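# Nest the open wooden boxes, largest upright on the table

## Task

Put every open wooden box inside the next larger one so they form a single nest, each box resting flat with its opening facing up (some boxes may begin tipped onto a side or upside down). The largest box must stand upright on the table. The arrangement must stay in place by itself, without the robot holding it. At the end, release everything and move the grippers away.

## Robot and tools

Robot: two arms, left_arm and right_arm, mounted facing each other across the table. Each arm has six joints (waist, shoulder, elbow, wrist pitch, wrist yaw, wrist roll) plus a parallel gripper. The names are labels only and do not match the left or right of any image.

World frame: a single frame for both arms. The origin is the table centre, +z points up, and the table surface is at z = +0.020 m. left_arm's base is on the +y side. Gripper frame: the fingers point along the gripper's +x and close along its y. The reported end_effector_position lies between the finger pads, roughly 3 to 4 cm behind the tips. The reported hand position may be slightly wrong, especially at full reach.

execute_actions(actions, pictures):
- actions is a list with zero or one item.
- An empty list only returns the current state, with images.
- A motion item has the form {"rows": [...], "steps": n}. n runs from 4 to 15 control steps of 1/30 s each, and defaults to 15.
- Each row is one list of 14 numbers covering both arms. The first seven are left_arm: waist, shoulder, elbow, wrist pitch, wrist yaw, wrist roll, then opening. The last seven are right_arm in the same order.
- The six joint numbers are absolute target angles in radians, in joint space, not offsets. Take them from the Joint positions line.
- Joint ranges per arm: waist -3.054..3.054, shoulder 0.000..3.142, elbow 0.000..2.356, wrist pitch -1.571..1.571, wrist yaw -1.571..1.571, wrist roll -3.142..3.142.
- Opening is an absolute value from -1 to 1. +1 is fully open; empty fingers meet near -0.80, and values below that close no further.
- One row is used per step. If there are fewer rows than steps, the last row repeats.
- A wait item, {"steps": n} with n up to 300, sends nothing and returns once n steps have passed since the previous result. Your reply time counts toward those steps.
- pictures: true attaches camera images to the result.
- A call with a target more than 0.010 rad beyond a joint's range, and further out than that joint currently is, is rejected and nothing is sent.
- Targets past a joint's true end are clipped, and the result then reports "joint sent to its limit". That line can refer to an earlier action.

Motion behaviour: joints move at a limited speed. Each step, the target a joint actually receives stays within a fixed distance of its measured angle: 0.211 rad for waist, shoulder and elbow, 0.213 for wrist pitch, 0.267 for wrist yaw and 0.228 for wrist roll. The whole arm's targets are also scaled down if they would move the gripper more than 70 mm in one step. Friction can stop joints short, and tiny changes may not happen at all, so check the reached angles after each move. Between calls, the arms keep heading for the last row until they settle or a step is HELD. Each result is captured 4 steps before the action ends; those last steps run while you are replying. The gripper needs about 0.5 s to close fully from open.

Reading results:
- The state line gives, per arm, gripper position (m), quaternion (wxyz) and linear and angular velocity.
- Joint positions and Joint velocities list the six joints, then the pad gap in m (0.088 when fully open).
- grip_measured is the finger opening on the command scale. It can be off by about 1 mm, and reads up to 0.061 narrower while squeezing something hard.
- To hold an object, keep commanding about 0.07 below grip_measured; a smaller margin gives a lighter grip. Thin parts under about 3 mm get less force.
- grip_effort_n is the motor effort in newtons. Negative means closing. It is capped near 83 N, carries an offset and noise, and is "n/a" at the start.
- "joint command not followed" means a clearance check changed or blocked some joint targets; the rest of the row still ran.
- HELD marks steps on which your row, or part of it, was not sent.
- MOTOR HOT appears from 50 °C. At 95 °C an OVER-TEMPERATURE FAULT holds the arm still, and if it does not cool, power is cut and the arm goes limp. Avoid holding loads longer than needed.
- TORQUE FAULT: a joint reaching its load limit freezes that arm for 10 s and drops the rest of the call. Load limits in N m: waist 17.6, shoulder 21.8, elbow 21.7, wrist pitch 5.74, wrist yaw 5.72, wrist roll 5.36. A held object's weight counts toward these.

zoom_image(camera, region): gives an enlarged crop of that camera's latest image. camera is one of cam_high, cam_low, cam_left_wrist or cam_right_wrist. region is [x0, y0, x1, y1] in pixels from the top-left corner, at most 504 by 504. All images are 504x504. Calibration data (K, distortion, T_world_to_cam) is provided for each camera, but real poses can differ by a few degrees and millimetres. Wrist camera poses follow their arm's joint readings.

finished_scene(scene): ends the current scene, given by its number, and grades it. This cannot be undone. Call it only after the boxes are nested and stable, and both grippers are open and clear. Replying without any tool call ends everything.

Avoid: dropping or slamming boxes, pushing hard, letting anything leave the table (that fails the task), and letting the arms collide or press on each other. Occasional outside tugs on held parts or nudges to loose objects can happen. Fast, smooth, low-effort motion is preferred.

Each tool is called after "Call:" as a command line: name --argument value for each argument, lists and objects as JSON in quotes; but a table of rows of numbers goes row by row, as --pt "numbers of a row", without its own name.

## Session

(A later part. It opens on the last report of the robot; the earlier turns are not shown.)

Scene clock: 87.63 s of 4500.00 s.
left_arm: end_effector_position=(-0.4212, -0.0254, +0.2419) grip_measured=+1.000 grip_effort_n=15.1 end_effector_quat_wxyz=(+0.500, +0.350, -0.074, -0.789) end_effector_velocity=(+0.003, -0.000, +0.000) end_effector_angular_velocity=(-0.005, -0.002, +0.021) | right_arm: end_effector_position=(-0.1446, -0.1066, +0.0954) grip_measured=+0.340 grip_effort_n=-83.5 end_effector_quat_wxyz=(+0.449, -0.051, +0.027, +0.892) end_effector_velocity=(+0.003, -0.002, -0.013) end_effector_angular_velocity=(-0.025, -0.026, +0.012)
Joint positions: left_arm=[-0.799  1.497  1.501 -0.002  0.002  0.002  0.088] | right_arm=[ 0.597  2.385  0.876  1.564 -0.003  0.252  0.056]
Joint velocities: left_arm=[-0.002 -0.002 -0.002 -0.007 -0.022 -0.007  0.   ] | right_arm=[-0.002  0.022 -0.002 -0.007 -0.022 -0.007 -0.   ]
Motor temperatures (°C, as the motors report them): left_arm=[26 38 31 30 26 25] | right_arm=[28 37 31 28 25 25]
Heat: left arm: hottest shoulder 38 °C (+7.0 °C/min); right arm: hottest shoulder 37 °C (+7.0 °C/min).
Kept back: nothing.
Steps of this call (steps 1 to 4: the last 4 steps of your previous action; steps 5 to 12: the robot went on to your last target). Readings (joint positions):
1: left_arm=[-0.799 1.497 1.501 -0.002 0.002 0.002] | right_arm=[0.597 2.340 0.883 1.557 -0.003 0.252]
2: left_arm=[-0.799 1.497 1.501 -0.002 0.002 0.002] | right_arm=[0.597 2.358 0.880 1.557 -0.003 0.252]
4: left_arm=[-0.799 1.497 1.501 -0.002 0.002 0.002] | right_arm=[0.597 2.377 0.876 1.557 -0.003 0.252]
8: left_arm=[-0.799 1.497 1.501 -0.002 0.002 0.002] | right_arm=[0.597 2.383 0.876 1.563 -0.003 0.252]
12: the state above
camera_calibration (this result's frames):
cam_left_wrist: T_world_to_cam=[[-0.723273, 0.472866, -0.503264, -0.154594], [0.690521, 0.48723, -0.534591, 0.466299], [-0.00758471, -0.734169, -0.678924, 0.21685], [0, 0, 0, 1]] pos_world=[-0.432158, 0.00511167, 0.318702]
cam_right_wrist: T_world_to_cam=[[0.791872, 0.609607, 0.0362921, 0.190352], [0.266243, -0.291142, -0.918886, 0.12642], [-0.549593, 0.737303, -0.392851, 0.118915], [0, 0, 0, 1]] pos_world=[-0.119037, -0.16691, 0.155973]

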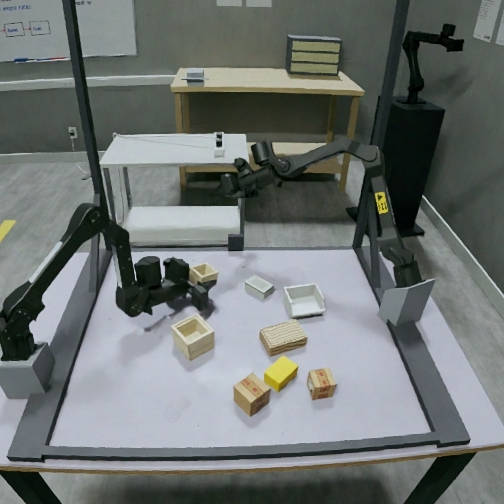

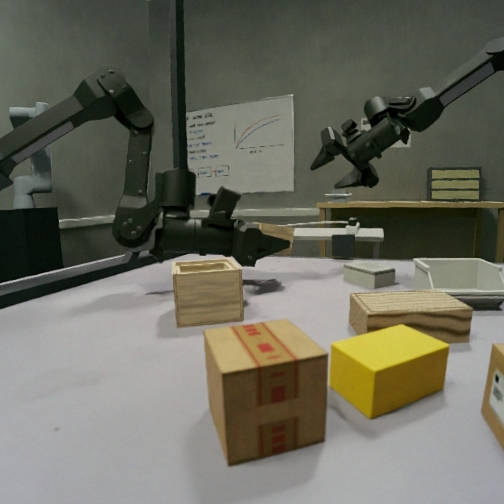

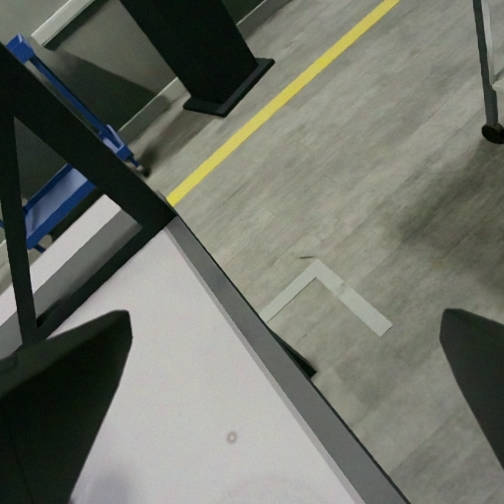

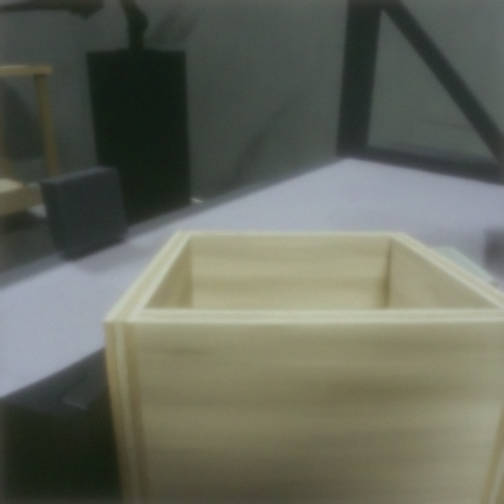

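Call:
execute_actions --actions '[{"rows":[[-0.8,1.5,1.5,0,0,0,1,0.6,2.44,0.875,1.565,0,0.25,0.25],[-0.8,1.5,1.5,0,0,0,1,0.6,2.49,0.875,1.565,0,0.25,0.25]],"steps":15}]'

Call:
execute_actions --actions '[{"steps":8}]' --pictures true

Scene clock: 88.13 s of 4500.00 s.
left_arm: end_effector_position=(-0.4212, -0.0254, +0.2419) grip_measured=+1.000 grip_effort_n=15.1 end_effector_quat_wxyz=(+0.500, +0.350, -0.074, -0.789) end_effector_velocity=(+0.005, +0.002, -0.005) end_effector_angular_velocity=(+0.025, -0.006, +0.012) | right_arm: end_effector_position=(-0.1277, -0.1113, +0.0540) grip_measured=+0.340 grip_effort_n=-83.5 end_effector_quat_wxyz=(+0.458, -0.091, +0.047, +0.883) end_effector_velocity=(-0.003, -0.000, +0.011) end_effector_angular_velocity=(+0.042, +0.025, +0.019)
Joint positions: left_arm=[-0.799  1.497  1.501 -0.002  0.002  0.002  0.088] | right_arm=[ 0.597  2.477  0.876  1.563 -0.003  0.252  0.056]
Joint velocities: left_arm=[ 0.002 -0.002 -0.007 -0.022  0.007 -0.007  0.   ] | right_arm=[-0.002 -0.002 -0.002  0.051 -0.007 -0.007 -0.   ]
Motor temperatures (°C, as the motors report them): left_arm=[26 38 31 30 26 25] | right_arm=[28 37 31 28 25 25]
Heat: left arm: hottest shoulder 38 °C (+7.1 °C/min); right arm: hottest shoulder 37 °C (+7.1 °C/min).
Steps of this call (steps 1 to 4: the robot went on to your last target; steps 5 to 15: the first 11 steps of this action). Readings (joint positions):
5: left_arm=[-0.799 1.497 1.501 -0.002 0.002 0.002] | right_arm=[0.597 2.390 0.876 1.565 -0.003 0.252]
6: left_arm=[-0.799 1.497 1.501 -0.002 0.002 0.002] | right_arm=[0.597 2.400 0.877 1.567 -0.003 0.252]
8: left_arm=[-0.799 1.497 1.501 -0.002 0.002 0.002] | right_arm=[0.597 2.429 0.880 1.567 -0.003 0.252]
12: left_arm=[-0.799 1.497 1.501 -0.002 0.002 0.002] | right_arm=[0.597 2.474 0.876 1.561 -0.003 0.252]
15: the state above

Scene clock: 88.40 s of 4500.00 s.
left_arm: end_effector_position=(-0.4212, -0.0254, +0.2419) grip_measured=+1.000 grip_effort_n=15.1 end_effector_quat_wxyz=(+0.500, +0.350, -0.074, -0.789) end_effector_velocity=(+0.003, -0.000, +0.000) end_effector_angular_velocity=(-0.009, -0.014, +0.014) | right_arm: end_effector_position=(-0.1277, -0.1113, +0.0540) grip_measured=+0.340 grip_effort_n=-83.5 end_effector_quat_wxyz=(+0.458, -0.091, +0.047, +0.883) end_effector_velocity=(-0.001, +0.002, -0.002) end_effector_angular_velocity=(+0.001, -0.025, +0.006)
Joint positions: left_arm=[-0.799  1.497  1.501 -0.002  0.002  0.002  0.088] | right_arm=[ 0.597  2.477  0.876  1.564 -0.003  0.252  0.056]
Joint velocities: left_arm=[-0.002 -0.002 -0.002 -0.007 -0.022  0.007  0.   ] | right_arm=[-0.002 -0.002  0.007 -0.022 -0.007 -0.022 -0.   ]
Motor temperatures (°C, as the motors report them): left_arm=[26 38 31 30 26 25] | right_arm=[28 37 31 28 25 25]
Heat: left arm: hottest shoulder 38 °C (+7.1 °C/min); right arm: hottest shoulder 37 °C (+7.1 °C/min).
Kept back: nothing.
Steps of this call (steps 1 to 4: the last 4 steps of your previous action; steps 5 to 8: the robot went on to your last target). Readings (joint positions):
1: left_arm=[-0.799 1.497 1.501 -0.002 0.002 0.002] | right_arm=[0.597 2.477 0.876 1.564 -0.003 0.252]
2: left_arm=[-0.799 1.497 1.501 -0.002 0.002 0.002] | right_arm=[0.597 2.477 0.876 1.564 -0.003 0.252]
4: left_arm=[-0.799 1.497 1.501 -0.002 0.002 0.002] | right_arm=[0.597 2.477 0.876 1.564 -0.003 0.252]
8: the state above
camera_calibration (this result's frames):
cam_left_wrist: T_world_to_cam=[[-0.723273, 0.472866, -0.503264, -0.154594], [0.690521, 0.48723, -0.534591, 0.466299], [-0.00758471, -0.734169, -0.678924, 0.21685], [0, 0, 0, 1]] pos_world=[-0.432158, 0.00511167, 0.318702]
cam_right_wrist: T_world_to_cam=[[0.803454, 0.594158, 0.0379183, 0.180938], [0.308541, -0.361064, -0.88002, 0.0780068], [-0.50918, 0.718755, -0.47342, 0.122821], [0, 0, 0, 1]] pos_world=[-0.106905, -0.167618, 0.119933]

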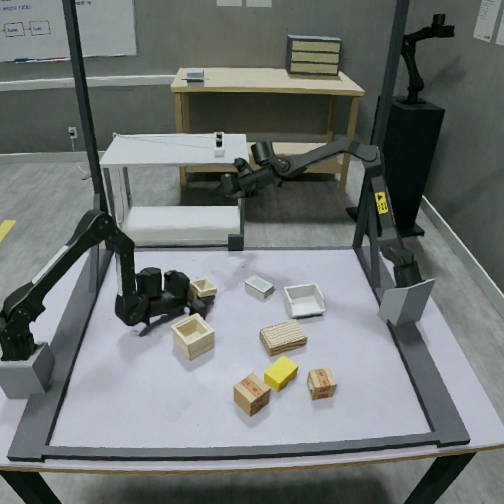

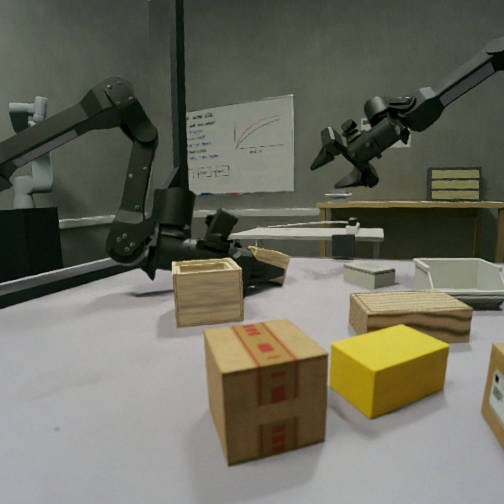

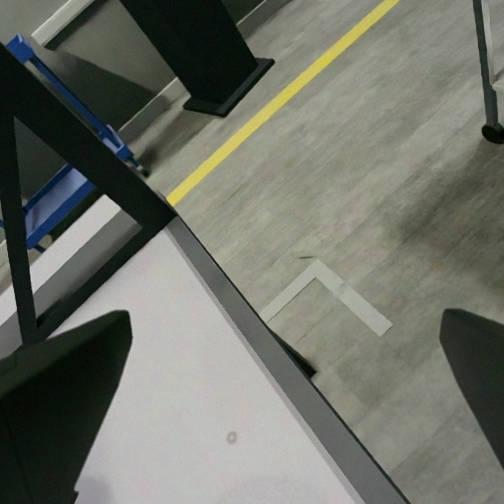

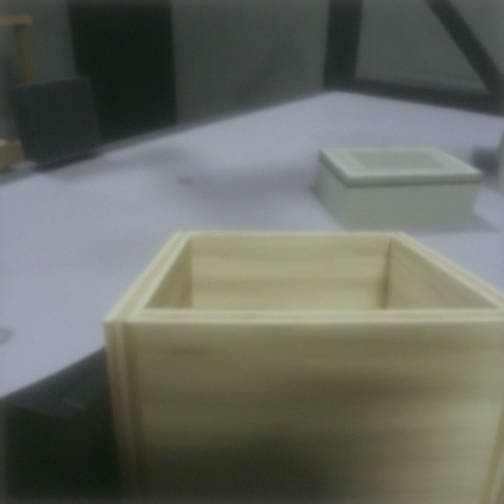

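Call:
execute_actions --actions '[{"rows":[[-0.8,1.5,1.5,0,0,0,1,0.597,2.477,0.876,1.565,0,0.25,1]],"steps":15}]'

Call:
execute_actions --actions '[{"rows":[[-0.8,1.5,1.5,0,0,0,1,0.597,2.0,0.879,1.565,0,0.25,1]],"steps":15}]'

Call:
execute_actions --actions '[{"rows":[[-0.8,1.5,1.5,0,0,0,1,0.5,2.0,1.7,0.3,-0.26,-0.1,0]],"steps":15}]'

Call:
execute_actions --actions '[{"steps":15}]'

Call:
execute_actions --actions '[{"rows":[[-0.8,1.5,1.5,0,0,0,1,0.46,2.3,2.12,-1.24,-0.26,-0.15,0]],"steps":15}]'

Call:
execute_actions --actions '[{"steps":50}]' --pictures true

Scene clock: 88.97 s of 4500.00 s.
left_arm: end_effector_position=(-0.4212, -0.0254, +0.2419) grip_measured=+1.000 grip_effort_n=15.1 end_effector_quat_wxyz=(+0.500, +0.350, -0.074, -0.789) end_effector_velocity=(+0.001, +0.002, -0.004) end_effector_angular_velocity=(+0.015, +0.013, +0.016) | right_arm: end_effector_position=(-0.1277, -0.1113, +0.0540) grip_measured=+0.964 grip_effort_n=18.4 end_effector_quat_wxyz=(+0.458, -0.091, +0.047, +0.883) end_effector_velocity=(-0.005, -0.003, +0.003) end_effector_angular_velocity=(+0.006, +0.002, +0.028)
Joint positions: left_arm=[-0.799  1.497  1.501 -0.002  0.002  0.002  0.088] | right_arm=[ 0.597  2.477  0.876  1.564 -0.003  0.252  0.086]
Joint velocities: left_arm=[-0.007 -0.002 -0.007 -0.007 -0.007 -0.022  0.   ] | right_arm=[ 0.002 -0.007 -0.002  0.007 -0.022 -0.007  0.014]
Motor temperatures (°C, as the motors report them): left_arm=[26 38 31 30 26 25] | right_arm=[28 37 31 28 25 25]
Heat: left arm: hottest shoulder 38 °C (+7.0 °C/min); right arm: hottest shoulder 37 °C (+7.0 °C/min).
Steps of this call (steps 1 to 6: the robot went on to your last target; steps 7 to 17: the first 11 steps of this action). Readings (joint positions):
7: left_arm=[-0.799 1.497 1.501 -0.002 0.002 0.002] | right_arm=[0.597 2.477 0.876 1.564 -0.003 0.252]
8: left_arm=[-0.799 1.497 1.501 -0.002 0.002 0.002] | right_arm=[0.597 2.477 0.876 1.564 -0.003 0.252]
10: left_arm=[-0.799 1.497 1.501 -0.002 0.002 0.002] | right_arm=[0.597 2.477 0.876 1.564 -0.003 0.252]
14: left_arm=[-0.799 1.497 1.501 -0.002 0.002 0.002] | right_arm=[0.597 2.477 0.876 1.564 -0.003 0.252]
17: the state above

Scene clock: 89.47 s of 4500.00 s.
left_arm: end_effector_position=(-0.4212, -0.0254, +0.2419) grip_measured=+1.000 grip_effort_n=14.7 end_effector_quat_wxyz=(+0.500, +0.350, -0.074, -0.789) end_effector_velocity=(+0.003, +0.002, -0.003) end_effector_angular_velocity=(+0.011, -0.018, +0.010) | right_arm: end_effector_position=(-0.1764, -0.1102, +0.2031) grip_measured=+0.997 grip_effort_n=18.4 end_effector_quat_wxyz=(+0.423, +0.049, -0.022, +0.904) end_effector_velocity=(-0.105, -0.058, +0.460) end_effector_angular_velocity=(+0.739, +0.569, +0.245)
Joint positions: left_arm=[-0.799  1.497  1.501 -0.002  0.002  0.002  0.088] | right_arm=[ 0.597  2.152  0.874  1.563 -0.003  0.252  0.088]
Joint velocities: left_arm=[-0.002 -0.002 -0.002 -0.022 -0.007  0.007  0.   ] | right_arm=[ 0.002 -0.989 -0.002 -0.022 -0.007 -0.007  0.   ]
Motor temperatures (°C, as the motors report them): left_arm=[26 38 31 30 26 25] | right_arm=[28 37 31 29 25 25]
Heat: left arm: hottest shoulder 38 °C (+7.1 °C/min); right arm: hottest shoulder 37 °C (+7.1 °C/min).
Steps of this call (steps 1 to 4: the last 4 steps of your previous action; steps 5 to 15: the first 11 steps of this action). Readings (joint positions):
5: left_arm=[-0.799 1.497 1.501 -0.002 0.002 0.002] | right_arm=[0.597 2.466 0.876 1.561 -0.003 0.252]
6: left_arm=[-0.799 1.497 1.501 -0.002 0.002 0.002] | right_arm=[0.597 2.448 0.873 1.551 -0.003 0.252]
8: left_arm=[-0.799 1.497 1.501 -0.002 0.002 0.002] | right_arm=[0.597 2.393 0.871 1.557 -0.003 0.252]
12: left_arm=[-0.799 1.497 1.501 -0.002 0.002 0.002] | right_arm=[0.597 2.252 0.874 1.563 -0.003 0.252]
15: the state above

Scene clock: 89.97 s of 4500.00 s.
left_arm: end_effector_position=(-0.4212, -0.0254, +0.2419) grip_measured=+1.000 grip_effort_n=15.1 end_effector_quat_wxyz=(+0.500, +0.350, -0.074, -0.789) end_effector_velocity=(+0.006, -0.000, -0.001) end_effector_angular_velocity=(+0.003, -0.010, +0.032) | right_arm: end_effector_position=(-0.2426, -0.0526, +0.3454) grip_measured=+0.055 grip_effort_n=-13.3 end_effector_quat_wxyz=(+0.352, +0.009, -0.212, +0.912) end_effector_velocity=(-0.179, +0.102, +0.274) end_effector_angular_velocity=(+0.099, -0.198, +0.088)
Joint positions: left_arm=[-0.799  1.497  1.501 -0.002  0.002  0.002  0.088] | right_arm=[ 0.5    2.015  1.363  1.046 -0.243 -0.077  0.042]
Joint velocities: left_arm=[ 0.002 -0.002 -0.002 -0.022 -0.022 -0.007  0.   ] | right_arm=[ 0.002 -0.012  1.385 -1.443 -0.139 -0.198 -0.026]
Motor temperatures (°C, as the motors report them): left_arm=[26 38 31 30 26 25] | right_arm=[28 37 31 29 25 25]
Heat: left arm: hottest shoulder 38 °C (+7.0 °C/min); right arm: hottest shoulder 37 °C (+7.0 °C/min).
Steps of this call (steps 1 to 4: the last 4 steps of your previous action; steps 5 to 15: the first 11 steps of this action). Readings (joint positions):
5: left_arm=[-0.799 1.497 1.501 -0.002 0.002 0.002] | right_arm=[0.592 2.027 0.895 1.553 -0.032 0.221]
6: left_arm=[-0.799 1.497 1.501 -0.002 0.002 0.002] | right_arm=[0.576 2.021 0.936 1.490 -0.098 0.164]
8: left_arm=[-0.799 1.497 1.501 -0.002 0.002 0.002] | right_arm=[0.543 2.021 1.034 1.387 -0.166 0.061]
12: left_arm=[-0.799 1.497 1.501 -0.002 0.002 0.002] | right_arm=[0.504 2.017 1.222 1.193 -0.225 -0.049]
15: the state above

Scene clock: 90.47 s of 4500.00 s.
left_arm: end_effector_position=(-0.4212, -0.0254, +0.2419) grip_measured=+1.000 grip_effort_n=15.1 end_effector_quat_wxyz=(+0.500, +0.350, -0.074, -0.789) end_effector_velocity=(-0.005, +0.002, +0.005) end_effector_angular_velocity=(-0.005, +0.017, -0.012) | right_arm: end_effector_position=(-0.2650, -0.0273, +0.3587) grip_measured=+0.004 grip_effort_n=-15.1 end_effector_quat_wxyz=(+0.362, -0.129, -0.126, +0.914) end_effector_velocity=(+0.036, +0.022, -0.155) end_effector_angular_velocity=(-0.512, -0.333, -0.159)
Joint positions: left_arm=[-0.799  1.497  1.501 -0.002  0.002  0.002  0.088] | right_arm=[ 0.5    1.993  1.691  0.364 -0.254 -0.097  0.039]
Joint velocities: left_arm=[-0.002 -0.007  0.002  0.007  0.007 -0.007  0.   ] | right_arm=[-0.002  0.066 -0.002 -0.564 -0.007 -0.007 -0.   ]
Motor temperatures (°C, as the motors report them): left_arm=[26 38 31 30 26 25] | right_arm=[28 37 31 29 25 25]
Heat: left arm: hottest shoulder 38 °C (+6.1 °C/min); right arm: hottest shoulder 37 °C (+7.1 °C/min).
Kept back: nothing.
Steps of this call (steps 1 to 4: the last 4 steps of your previous action; steps 5 to 15: the robot went on to your last target). Readings (joint positions):
1: left_arm=[-0.799 1.497 1.501 -0.002 0.002 0.002] | right_arm=[0.500 2.015 1.409 0.997 -0.246 -0.083]
2: left_arm=[-0.799 1.497 1.501 -0.002 0.002 0.002] | right_arm=[0.500 2.014 1.456 0.947 -0.248 -0.087]
4: left_arm=[-0.799 1.497 1.501 -0.002 0.002 0.002] | right_arm=[0.500 2.014 1.548 0.849 -0.251 -0.092]
8: left_arm=[-0.799 1.497 1.501 -0.002 0.002 0.002] | right_arm=[0.500 1.998 1.660 0.663 -0.253 -0.096]
15: the state above

Scene clock: 90.83 s of 4500.00 s.
left_arm: end_effector_position=(-0.4212, -0.0254, +0.2419) grip_measured=+1.000 grip_effort_n=15.1 end_effector_quat_wxyz=(+0.500, +0.350, -0.074, -0.789) end_effector_velocity=(+0.002, +0.000, -0.003) end_effector_angular_velocity=(+0.014, +0.001, +0.006) | right_arm: end_effector_position=(-0.2387, +0.0323, +0.2601) grip_measured=+0.003 grip_effort_n=-15.1 end_effector_quat_wxyz=(+0.379, -0.294, -0.024, +0.877) end_effector_velocity=(+0.115, -0.036, -0.217) end_effector_angular_velocity=(-1.043, -0.631, -0.365)
Joint positions: left_arm=[-0.799  1.497  1.501 -0.002  0.002  0.002  0.088] | right_arm=[ 0.458  2.274  2.057 -0.125 -0.259 -0.145  0.039]
Joint velocities: left_arm=[ 0.002  0.002 -0.002 -0.007  0.007 -0.007  0.   ] | right_arm=[-0.032  0.173  0.354 -1.458  0.007 -0.022 -0.   ]
Motor temperatures (°C, as the motors report them): left_arm=[26 38 31 30 26 25] | right_arm=[28 38 31 29 25 25]
Heat: left arm: hottest shoulder 38 °C (+6.0 °C/min); right arm: hottest shoulder 38 °C (+8.0 °C/min).
Steps of this call (steps 1 to 11: the first 11 steps of this action). Readings (joint positions):
1: left_arm=[-0.799 1.497 1.501 -0.002 0.002 0.002] | right_arm=[0.499 2.011 1.705 0.332 -0.257 -0.104]
2: left_arm=[-0.799 1.497 1.501 -0.002 0.002 0.002] | right_arm=[0.497 2.039 1.749 0.299 -0.259 -0.113]
4: left_arm=[-0.799 1.497 1.501 -0.002 0.002 0.002] | right_arm=[0.486 2.105 1.839 0.220 -0.259 -0.126]
8: left_arm=[-0.799 1.497 1.501 -0.002 0.002 0.002] | right_arm=[0.465 2.235 2.004 0.024 -0.259 -0.141]
11: the state above

Scene clock: 92.50 s of 4500.00 s.
left_arm: end_effector_position=(-0.4212, -0.0254, +0.2419) grip_measured=+1.000 grip_effort_n=15.1 end_effector_quat_wxyz=(+0.500, +0.350, -0.074, -0.789) end_effector_velocity=(+0.002, +0.002, -0.000) end_effector_angular_velocity=(+0.000, -0.011, +0.004) | right_arm: end_effector_position=(-0.1234, -0.1110, +0.1576) grip_measured=+0.003 grip_effort_n=-15.1 end_effector_quat_wxyz=(+0.313, -0.633, +0.299, +0.642) end_effector_velocity=(+0.003, +0.000, +0.000) end_effector_angular_velocity=(-0.008, +0.002, +0.013)
Joint positions: left_arm=[-0.799  1.497  1.501 -0.002  0.002  0.002  0.088] | right_arm=[ 0.457  2.285  2.11  -1.238 -0.259 -0.148  0.039]
Joint velocities: left_arm=[-0.002 -0.007 -0.007 -0.007 -0.007  0.007  0.   ] | right_arm=[-0.007  0.002  0.002 -0.007 -0.007 -0.022 -0.   ]
Motor temperatures (°C, as the motors report them): left_arm=[26 38 31 30 26 25] | right_arm=[28 38 31 29 25 25]
Heat: left arm: hottest shoulder 38 °C (+6.1 °C/min); right arm: hottest shoulder 38 °C (+8.1 °C/min).
Kept back: nothing.
Steps of this call (steps 1 to 4: the last 4 steps of your previous action; steps 5 to 45: the robot went on to your last target; steps 46 to 50: nothing new was sent). Readings (joint positions):
1: left_arm=[-0.799 1.497 1.501 -0.002 0.002 0.002] | right_arm=[0.457 2.278 2.069 -0.174 -0.259 -0.145]
2: left_arm=[-0.799 1.497 1.501 -0.002 0.002 0.002] | right_arm=[0.457 2.280 2.078 -0.223 -0.259 -0.146]
4: left_arm=[-0.799 1.497 1.501 -0.002 0.002 0.002] | right_arm=[0.457 2.280 2.094 -0.319 -0.259 -0.147]
8: left_arm=[-0.799 1.497 1.501 -0.002 0.002 0.002] | right_arm=[0.457 2.280 2.110 -0.512 -0.259 -0.148]
50: the state above
All arms were judged still, so your last target was given up. Only a new action makes them travel on or press farther. Fingers that are still opening or closing keep moving.
camera_calibration (this result's frames):
cam_left_wrist: T_world_to_cam=[[-0.723273, 0.472866, -0.503264, -0.154594], [0.690521, 0.48723, -0.534591, 0.466299], [-0.00758471, -0.734169, -0.678924, 0.21685], [0, 0, 0, 1]] pos_world=[-0.432158, 0.00511167, 0.318702]
cam_right_wrist: T_world_to_cam=[[0.753728, 0.657187, 0.000492299, 0.180195], [0.633395, -0.72664, 0.266092, -0.0131204], [0.17523, -0.200249, -0.963947, 0.233587], [0, 0, 0, 1]] pos_world=[-0.168439, -0.08118, 0.228569]

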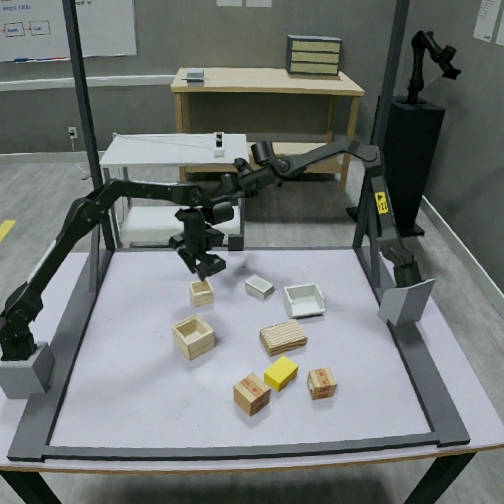

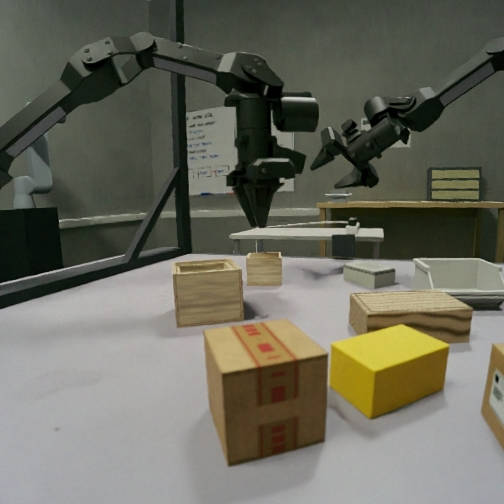

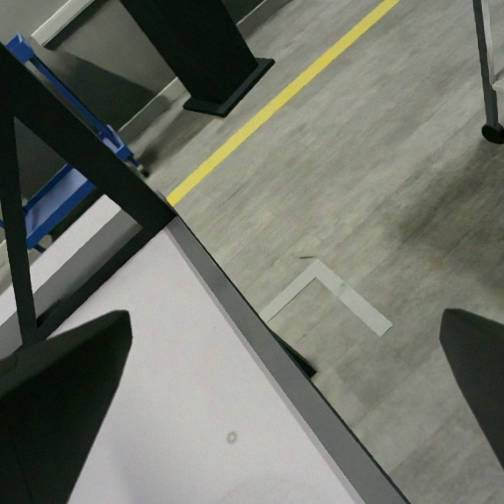

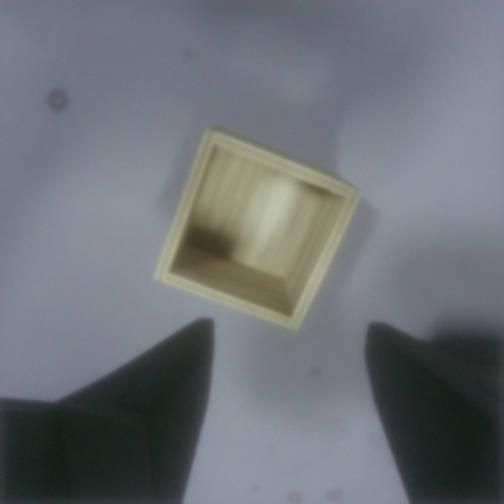

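Call:
execute_actions --actions '[{"rows":[[-0.8,1.5,1.5,0,0,0,1,0.424,2.40,2.129,-1.165,-0.265,0.19,0]],"steps":15}]'

Call:
execute_actions --actions '[{"steps":10}]' --pictures true

Scene clock: 93.23 s of 4500.00 s.
left_arm: end_effector_position=(-0.4212, -0.0254, +0.2419) grip_measured=+1.000 grip_effort_n=15.1 end_effector_quat_wxyz=(+0.500, +0.350, -0.074, -0.789) end_effector_velocity=(-0.000, +0.001, +0.002) end_effector_angular_velocity=(-0.010, -0.004, -0.003) | right_arm: end_effector_position=(-0.1045, -0.0867, +0.1206) grip_measured=+0.003 grip_effort_n=-14.7 end_effector_quat_wxyz=(+0.420, -0.571, +0.408, +0.575) end_effector_velocity=(-0.010, +0.010, -0.000) end_effector_angular_velocity=(+0.051, +0.039, -0.144)
Joint positions: left_arm=[-0.799  1.497  1.501 -0.002  0.002  0.002  0.088] | right_arm=[ 0.421  2.389  2.129 -1.171 -0.261  0.169  0.039]
Joint velocities: left_arm=[-0.002 -0.007 -0.007  0.007 -0.007  0.007  0.   ] | right_arm=[ 0.007 -0.002 -0.002  0.066 -0.007  0.168 -0.   ]
Motor temperatures (°C, as the motors report them): left_arm=[26 38 31 30 26 25] | right_arm=[28 38 31 28 25 25]
Heat: left arm: hottest shoulder 38 °C (+6.1 °C/min); right arm: hottest shoulder 38 °C (+8.1 °C/min).
Steps of this call (steps 1 to 11: nothing new was sent; steps 12 to 22: the first 11 steps of this action). Readings (joint positions):
12: left_arm=[-0.799 1.497 1.501 -0.002 0.002 0.002] | right_arm=[0.457 2.294 2.112 -1.236 -0.259 -0.117]
13: left_arm=[-0.799 1.497 1.501 -0.002 0.002 0.002] | right_arm=[0.455 2.305 2.119 -1.217 -0.261 -0.061]
15: left_arm=[-0.799 1.497 1.501 -0.002 0.002 0.002] | right_arm=[0.445 2.336 2.129 -1.185 -0.261 0.039]
19: left_arm=[-0.799 1.497 1.501 -0.002 0.002 0.002] | right_arm=[0.425 2.384 2.129 -1.176 -0.261 0.143]
22: the state above

Scene clock: 93.57 s of 4500.00 s.
left_arm: end_effector_position=(-0.4212, -0.0254, +0.2419) grip_measured=+1.000 grip_effort_n=15.1 end_effector_quat_wxyz=(+0.500, +0.350, -0.074, -0.789) end_effector_velocity=(-0.000, +0.002, -0.002) end_effector_angular_velocity=(+0.017, +0.017, +0.007) | right_arm: end_effector_position=(-0.1051, -0.0860, +0.1205) grip_measured=+0.003 grip_effort_n=-14.7 end_effector_quat_wxyz=(+0.425, -0.566, +0.412, +0.573) end_effector_velocity=(-0.004, -0.003, +0.001) end_effector_angular_velocity=(-0.013, +0.018, +0.009)
Joint positions: left_arm=[-0.799  1.497  1.501 -0.002  0.002  0.002  0.088] | right_arm=[ 0.422  2.389  2.129 -1.167 -0.261  0.187  0.039]
Joint velocities: left_arm=[-0.002 -0.002 -0.002 -0.007  0.007 -0.022  0.   ] | right_arm=[ 0.002 -0.002  0.002 -0.007 -0.022 -0.007 -0.   ]
Motor temperatures (°C, as the motors report them): left_arm=[26 38 31 30 26 25] | right_arm=[28 38 31 28 25 25]
Heat: left arm: hottest shoulder 38 °C (+6.0 °C/min); right arm: hottest shoulder 38 °C (+8.1 °C/min).
Kept back: nothing.
Steps of this call (steps 1 to 4: the last 4 steps of your previous action; steps 5 to 10: the robot went on to your last target). Readings (joint positions):
1: left_arm=[-0.799 1.497 1.501 -0.002 0.002 0.002] | right_arm=[0.422 2.389 2.129 -1.169 -0.261 0.174]
2: left_arm=[-0.799 1.497 1.501 -0.002 0.002 0.002] | right_arm=[0.422 2.389 2.129 -1.168 -0.261 0.177]
4: left_arm=[-0.799 1.497 1.501 -0.002 0.002 0.002] | right_arm=[0.422 2.389 2.129 -1.167 -0.261 0.182]
8: left_arm=[-0.799 1.497 1.501 -0.002 0.002 0.002] | right_arm=[0.422 2.389 2.129 -1.167 -0.261 0.186]
10: the state above
camera_calibration (this result's frames):
cam_left_wrist: T_world_to_cam=[[-0.723273, 0.472866, -0.503264, -0.154594], [0.690521, 0.48723, -0.534591, 0.466299], [-0.00758471, -0.734169, -0.678924, 0.21685], [0, 0, 0, 1]] pos_world=[-0.432158, 0.00511167, 0.318702]
cam_right_wrist: T_world_to_cam=[[0.941271, 0.337637, -0.00316232, 0.142606], [0.326189, -0.906857, 0.266855, -0.0445789], [0.0872324, -0.252214, -0.963732, 0.18592], [0, 0, 0, 1]] pos_world=[-0.135908, -0.0416843, 0.191524]

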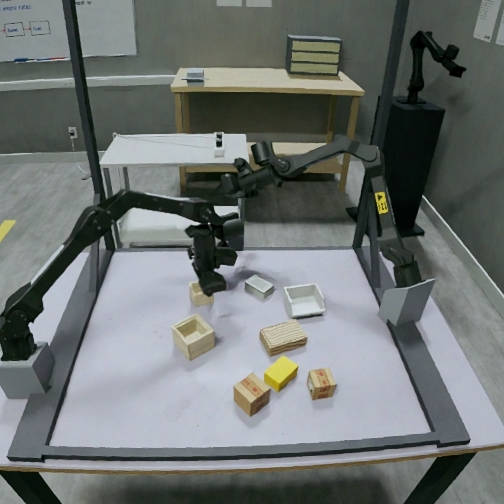

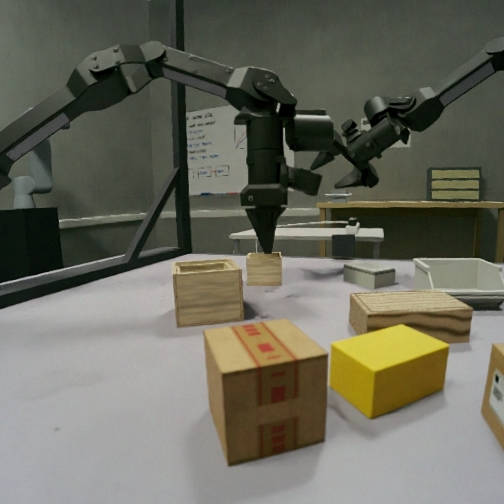

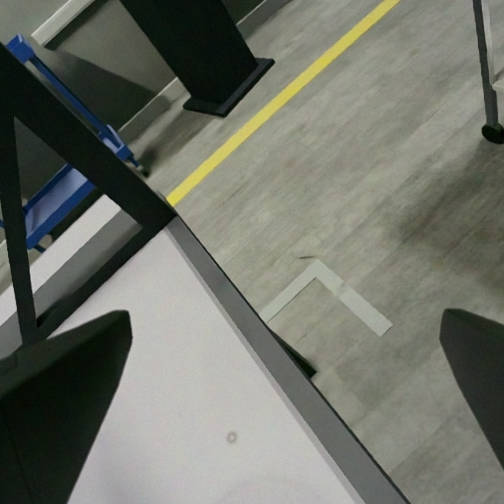

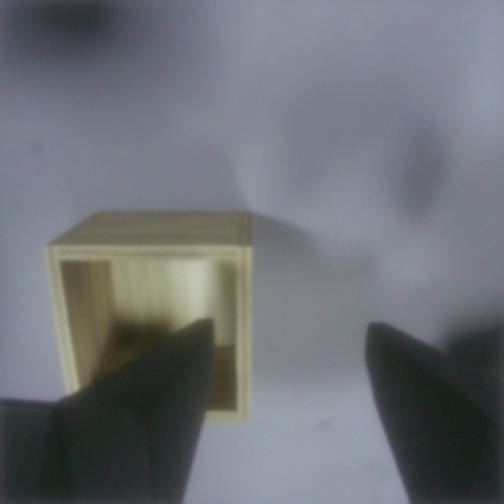

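Call:
execute_actions --actions '[{"rows":[[-0.8,1.5,1.5,0,0,0,1,0.455,2.40,2.129,-1.165,-0.265,0.21,0]],"steps":8}]'

Call:
execute_actions --actions '[{"rows":[[-0.8,1.5,1.5,0,0,0,1,0.475,2.475,2.129,-1.085,-0.265,0.22,0]],"steps":15}]'

Call:
execute_actions --actions '[{"steps":6}]' --pictures true

Scene clock: 93.87 s of 4500.00 s.
left_arm: end_effector_position=(-0.4212, -0.0254, +0.2419) grip_measured=+1.000 grip_effort_n=14.7 end_effector_quat_wxyz=(+0.500, +0.350, -0.074, -0.789) end_effector_velocity=(-0.003, +0.001, +0.006) end_effector_angular_velocity=(-0.024, -0.001, -0.001) | right_arm: end_effector_position=(-0.1100, -0.0891, +0.1190) grip_measured=+0.003 grip_effort_n=-14.7 end_effector_quat_wxyz=(+0.425, -0.567, +0.414, +0.572) end_effector_velocity=(-0.065, -0.046, -0.022) end_effector_angular_velocity=(-0.062, -0.001, +0.102)
Joint positions: left_arm=[-0.799  1.497  1.501 -0.002  0.002  0.002  0.088] | right_arm=[ 0.434  2.389  2.129 -1.167 -0.261  0.201  0.039]
Joint velocities: left_arm=[-0.007 -0.007  0.002  0.007 -0.022  0.007  0.   ] | right_arm=[ 0.164 -0.002 -0.007 -0.007 -0.007  0.051 -0.   ]
Motor temperatures (°C, as the motors report them): left_arm=[26 38 31 30 26 25] | right_arm=[28 38 31 28 25 25]
Heat: left arm: hottest shoulder 38 °C (+6.0 °C/min); right arm: hottest shoulder 38 °C (+8.0 °C/min).
Steps of this call (steps 1 to 5: the robot went on to your last target; steps 6 to 9: the first 4 steps of this action). Readings (joint positions):
6: left_arm=[-0.799 1.497 1.501 -0.002 0.002 0.002] | right_arm=[0.422 2.389 2.129 -1.167 -0.261 0.190]
7: left_arm=[-0.799 1.497 1.501 -0.002 0.002 0.002] | right_arm=[0.425 2.389 2.129 -1.167 -0.261 0.195]
9: the state above

Scene clock: 94.37 s of 4500.00 s.
left_arm: end_effector_position=(-0.4212, -0.0254, +0.2419) grip_measured=+1.000 grip_effort_n=15.1 end_effector_quat_wxyz=(+0.500, +0.350, -0.074, -0.789) end_effector_velocity=(+0.001, +0.001, -0.001) end_effector_angular_velocity=(+0.010, +0.004, +0.003) | right_arm: end_effector_position=(-0.1221, -0.0881, +0.0818) grip_measured=+0.003 grip_effort_n=-15.6 end_effector_quat_wxyz=(+0.416, -0.572, +0.410, +0.576) end_effector_velocity=(-0.011, +0.005, -0.000) end_effector_angular_velocity=(+0.029, +0.044, +0.028)
Joint positions: left_arm=[-0.799  1.497  1.501 -0.002  0.002  0.002  0.088] | right_arm=[ 0.473  2.462  2.132 -1.091 -0.261  0.217  0.039]
Joint velocities: left_arm=[ 0.002 -0.002 -0.002 -0.007  0.007 -0.007  0.   ] | right_arm=[ 0.007 -0.002 -0.002  0.051 -0.022 -0.007 -0.   ]
Motor temperatures (°C, as the motors report them): left_arm=[26 38 31 30 26 25] | right_arm=[28 38 31 28 25 25]
Heat: left arm: hottest shoulder 38 °C (+6.1 °C/min); right arm: hottest shoulder 38 °C (+8.1 °C/min).
Steps of this call (steps 1 to 4: the last 4 steps of your previous action; steps 5 to 15: the first 11 steps of this action). Readings (joint positions):
5: left_arm=[-0.799 1.497 1.501 -0.002 0.002 0.002] | right_arm=[0.454 2.395 2.129 -1.162 -0.261 0.208]
6: left_arm=[-0.799 1.497 1.501 -0.002 0.002 0.002] | right_arm=[0.457 2.402 2.130 -1.138 -0.261 0.211]
8: left_arm=[-0.799 1.497 1.501 -0.002 0.002 0.002] | right_arm=[0.463 2.422 2.132 -1.110 -0.261 0.214]
12: left_arm=[-0.799 1.497 1.501 -0.002 0.002 0.002] | right_arm=[0.471 2.458 2.132 -1.096 -0.261 0.217]
15: the state above

Scene clock: 94.57 s of 4500.00 s.
left_arm: end_effector_position=(-0.4212, -0.0254, +0.2419) grip_measured=+1.000 grip_effort_n=15.1 end_effector_quat_wxyz=(+0.500, +0.350, -0.074, -0.789) end_effector_velocity=(-0.003, +0.003, +0.002) end_effector_angular_velocity=(+0.002, -0.003, -0.012) | right_arm: end_effector_position=(-0.1225, -0.0874, +0.0818) grip_measured=+0.003 grip_effort_n=-14.7 end_effector_quat_wxyz=(+0.417, -0.571, +0.409, +0.577) end_effector_velocity=(-0.001, -0.007, +0.000) end_effector_angular_velocity=(-0.030, +0.008, +0.004)
Joint positions: left_arm=[-0.799  1.497  1.501 -0.002  0.002  0.002  0.088] | right_arm=[ 0.473  2.462  2.132 -1.087 -0.261  0.218  0.039]
Joint velocities: left_arm=[-0.002 -0.007  0.002 -0.007  0.007  0.007  0.   ] | right_arm=[ 0.002 -0.002 -0.002 -0.022 -0.022 -0.007  0.   ]
Motor temperatures (°C, as the motors report them): left_arm=[26 38 32 30 26 25] | right_arm=[28 38 31 28 25 25]
Heat: left arm: hottest shoulder 38 °C (+6.0 °C/min); right arm: hottest shoulder 38 °C (+8.1 °C/min).
Kept back: nothing.
Steps of this call (steps 1 to 4: the last 4 steps of your previous action; steps 5 to 6: the robot went on to your last target). Readings (joint positions):
1: left_arm=[-0.799 1.497 1.501 -0.002 0.002 0.002] | right_arm=[0.473 2.462 2.132 -1.089 -0.261 0.217]
2: left_arm=[-0.799 1.497 1.501 -0.002 0.002 0.002] | right_arm=[0.473 2.462 2.132 -1.088 -0.261 0.217]
4: left_arm=[-0.799 1.497 1.501 -0.002 0.002 0.002] | right_arm=[0.473 2.462 2.132 -1.087 -0.261 0.217]
6: the state above
camera_calibration (this result's frames):
cam_left_wrist: T_world_to_cam=[[-0.723273, 0.472866, -0.503264, -0.154594], [0.690521, 0.48723, -0.534591, 0.466299], [-0.00758471, -0.734169, -0.678924, 0.21685], [0, 0, 0, 1]] pos_world=[-0.432158, 0.00511167, 0.318702]
cam_right_wrist: T_world_to_cam=[[0.93427, 0.356435, -0.00969344, 0.160703], [0.345494, -0.898201, 0.271788, -0.0270855], [0.0881681, -0.257272, -0.962308, 0.149337], [0, 0, 0, 1]] pos_world=[-0.153949, -0.043188, 0.152628]

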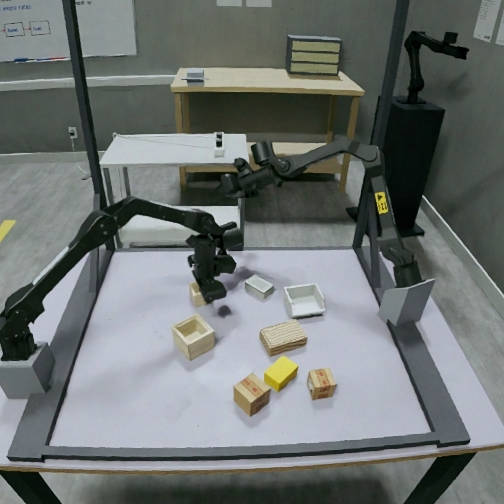

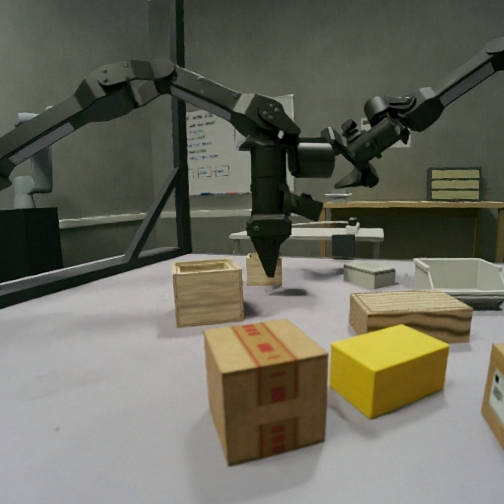

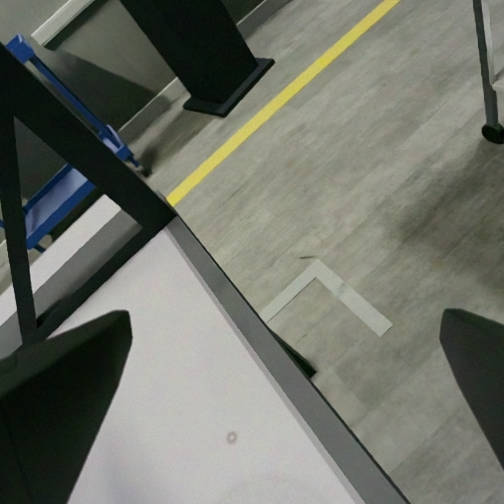

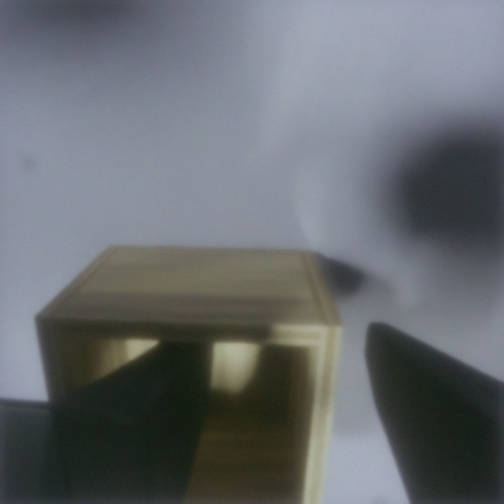

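Call:
execute_actions --actions '[{"rows":[[-0.8,1.5,1.5,0,0,0,1,0.473,2.462,2.132,-1.087,-0.261,0.218,-0.9]],"steps":15}]'

Call:
execute_actions --actions '[{"rows":[[-0.8,1.5,1.5,0,0,0,1,0.40,2.15,2.06,-1.33,-0.27,0.218,-0.9]],"steps":15}]'

Call:
execute_actions --actions '[{"steps":10}]' --pictures true

Scene clock: 95.07 s of 4500.00 s.
left_arm: end_effector_position=(-0.4212, -0.0254, +0.2419) grip_measured=+1.000 grip_effort_n=15.1 end_effector_quat_wxyz=(+0.500, +0.350, -0.074, -0.789) end_effector_velocity=(+0.001, -0.000, -0.003) end_effector_angular_velocity=(+0.001, +0.004, +0.008) | right_arm: end_effector_position=(-0.1221, -0.0871, +0.0820) grip_measured=-0.758 grip_effort_n=-83.5 end_effector_quat_wxyz=(+0.417, -0.570, +0.410, +0.577) end_effector_velocity=(+0.002, -0.004, +0.004) end_effector_angular_velocity=(-0.023, +0.010, -0.004)
Joint positions: left_arm=[-0.799  1.497  1.501 -0.002  0.002  0.002  0.088] | right_arm=[ 0.472  2.462  2.132 -1.087 -0.261  0.218  0.002]
Joint velocities: left_arm=[-0.002  0.002 -0.007  0.007 -0.007 -0.007  0.   ] | right_arm=[-0.007 -0.007 -0.002 -0.022 -0.022 -0.007 -0.   ]
Motor temperatures (°C, as the motors report them): left_arm=[26 38 32 30 26 25] | right_arm=[28 38 31 28 25 25]
Heat: left arm: hottest shoulder 38 °C (+6.1 °C/min); right arm: hottest shoulder 38 °C (+7.1 °C/min).
Steps of this call (steps 1 to 4: the robot went on to your last target; steps 5 to 15: the first 11 steps of this action). Readings (joint positions):
5: left_arm=[-0.799 1.497 1.501 -0.002 0.002 0.002] | right_arm=[0.473 2.462 2.132 -1.087 -0.261 0.218]
6: left_arm=[-0.799 1.497 1.501 -0.002 0.002 0.002] | right_arm=[0.473 2.462 2.132 -1.087 -0.261 0.218]
8: left_arm=[-0.799 1.497 1.501 -0.002 0.002 0.002] | right_arm=[0.473 2.462 2.132 -1.087 -0.261 0.218]
12: left_arm=[-0.799 1.497 1.501 -0.002 0.002 0.002] | right_arm=[0.472 2.462 2.132 -1.087 -0.261 0.218]
15: the state above

Scene clock: 95.57 s of 4500.00 s.
left_arm: end_effector_position=(-0.4212, -0.0254, +0.2419) grip_measured=+1.000 grip_effort_n=15.1 end_effector_quat_wxyz=(+0.500, +0.350, -0.074, -0.789) end_effector_velocity=(+0.001, +0.001, -0.001) end_effector_angular_velocity=(-0.002, -0.001, +0.018) | right_arm: end_effector_position=(-0.1039, -0.1176, +0.2062) grip_measured=-0.758 grip_effort_n=-83.5 end_effector_quat_wxyz=(+0.443, -0.545, +0.419, +0.575) end_effector_velocity=(-0.029, -0.054, +0.235) end_effector_angular_velocity=(+0.316, +0.175, +0.083)
Joint positions: left_arm=[-0.799  1.497  1.501 -0.002  0.002  0.002  0.088] | right_arm=[ 0.399  2.17   2.082 -1.306 -0.264  0.218  0.002]
Joint velocities: left_arm=[-0.007 -0.002 -0.002 -0.007 -0.022 -0.007  0.   ] | right_arm=[-0.042 -0.554 -0.007 -0.183 -0.022 -0.022  0.   ]
Motor temperatures (°C, as the motors report them): left_arm=[26 38 32 30 26 25] | right_arm=[28 38 31 28 25 25]
Heat: left arm: hottest shoulder 38 °C (+6.0 °C/min); right arm: hottest shoulder 38 °C (+7.1 °C/min).
Steps of this call (steps 1 to 4: the last 4 steps of your previous action; steps 5 to 15: the first 11 steps of this action). Readings (joint positions):
5: left_arm=[-0.799 1.497 1.501 -0.002 0.002 0.002] | right_arm=[0.470 2.450 2.130 -1.093 -0.262 0.218]
6: left_arm=[-0.799 1.497 1.501 -0.002 0.002 0.002] | right_arm=[0.466 2.434 2.118 -1.137 -0.262 0.218]
8: left_arm=[-0.799 1.497 1.501 -0.002 0.002 0.002] | right_arm=[0.449 2.382 2.092 -1.214 -0.262 0.218]
12: left_arm=[-0.799 1.497 1.501 -0.002 0.002 0.002] | right_arm=[0.412 2.250 2.082 -1.281 -0.262 0.218]
15: the state above

Scene clock: 95.90 s of 4500.00 s.
left_arm: end_effector_position=(-0.4212, -0.0254, +0.2419) grip_measured=+1.000 grip_effort_n=15.1 end_effector_quat_wxyz=(+0.500, +0.350, -0.074, -0.789) end_effector_velocity=(+0.002, +0.000, -0.003) end_effector_angular_velocity=(+0.008, -0.001, +0.013) | right_arm: end_effector_position=(-0.1029, -0.1247, +0.2131) grip_measured=-0.758 grip_effort_n=-83.5 end_effector_quat_wxyz=(+0.442, -0.547, +0.422, +0.572) end_effector_velocity=(-0.002, -0.000, +0.000) end_effector_angular_velocity=(+0.002, +0.009, +0.012)
Joint positions: left_arm=[-0.799  1.497  1.501 -0.002  0.002  0.002  0.088] | right_arm=[ 0.399  2.146  2.07  -1.328 -0.266  0.218  0.002]
Joint velocities: left_arm=[-0.002  0.002 -0.002 -0.007 -0.007 -0.007  0.   ] | right_arm=[ 0.002 -0.002 -0.002  0.007 -0.007 -0.007 -0.   ]
Motor temperatures (°C, as the motors report them): left_arm=[26 38 32 30 26 25] | right_arm=[28 38 31 28 25 25]
Heat: left arm: hottest shoulder 38 °C (+6.0 °C/min); right arm: hottest shoulder 38 °C (+7.0 °C/min).
Kept back: nothing.
Steps of this call (steps 1 to 4: the last 4 steps of your previous action; steps 5 to 10: the robot went on to your last target). Readings (joint positions):
1: left_arm=[-0.799 1.497 1.501 -0.002 0.002 0.002] | right_arm=[0.398 2.155 2.082 -1.312 -0.265 0.218]
2: left_arm=[-0.799 1.497 1.501 -0.002 0.002 0.002] | right_arm=[0.398 2.148 2.082 -1.317 -0.265 0.218]
4: left_arm=[-0.799 1.497 1.501 -0.002 0.002 0.002] | right_arm=[0.399 2.146 2.081 -1.321 -0.266 0.218]
8: left_arm=[-0.799 1.497 1.501 -0.002 0.002 0.002] | right_arm=[0.399 2.146 2.070 -1.328 -0.266 0.218]
10: the state above
camera_calibration (this result's frames):
cam_left_wrist: T_world_to_cam=[[-0.723273, 0.472866, -0.503264, -0.154594], [0.690521, 0.48723, -0.534591, 0.466299], [-0.00758471, -0.734169, -0.678924, 0.21685], [0, 0, 0, 1]] pos_world=[-0.432158, 0.00511167, 0.318702]
cam_right_wrist: T_world_to_cam=[[0.955885, 0.293548, -0.0106184, 0.151507], [0.287441, -0.927327, 0.239673, -0.105833], [0.0605088, -0.232152, -0.970796, 0.266479], [0, 0, 0, 1]] pos_world=[-0.130527, -0.0807527, 0.285671]

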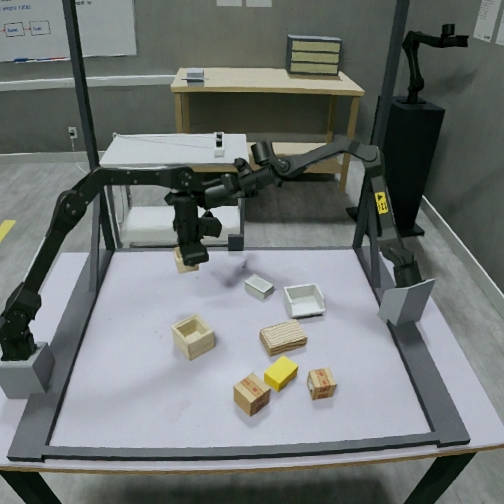

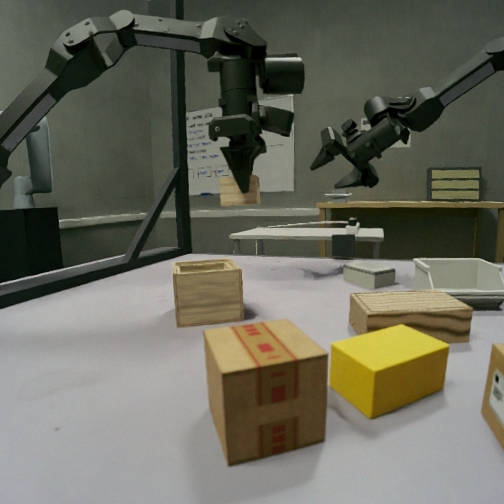

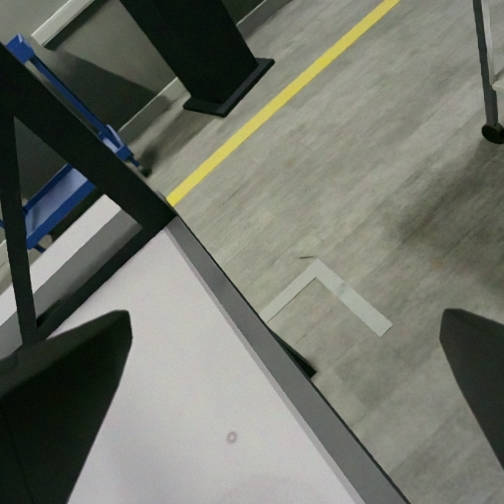

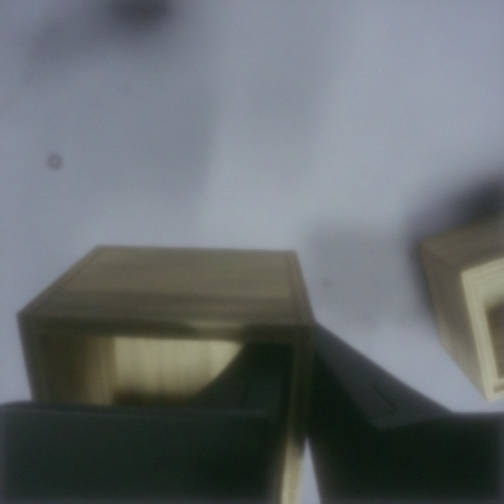

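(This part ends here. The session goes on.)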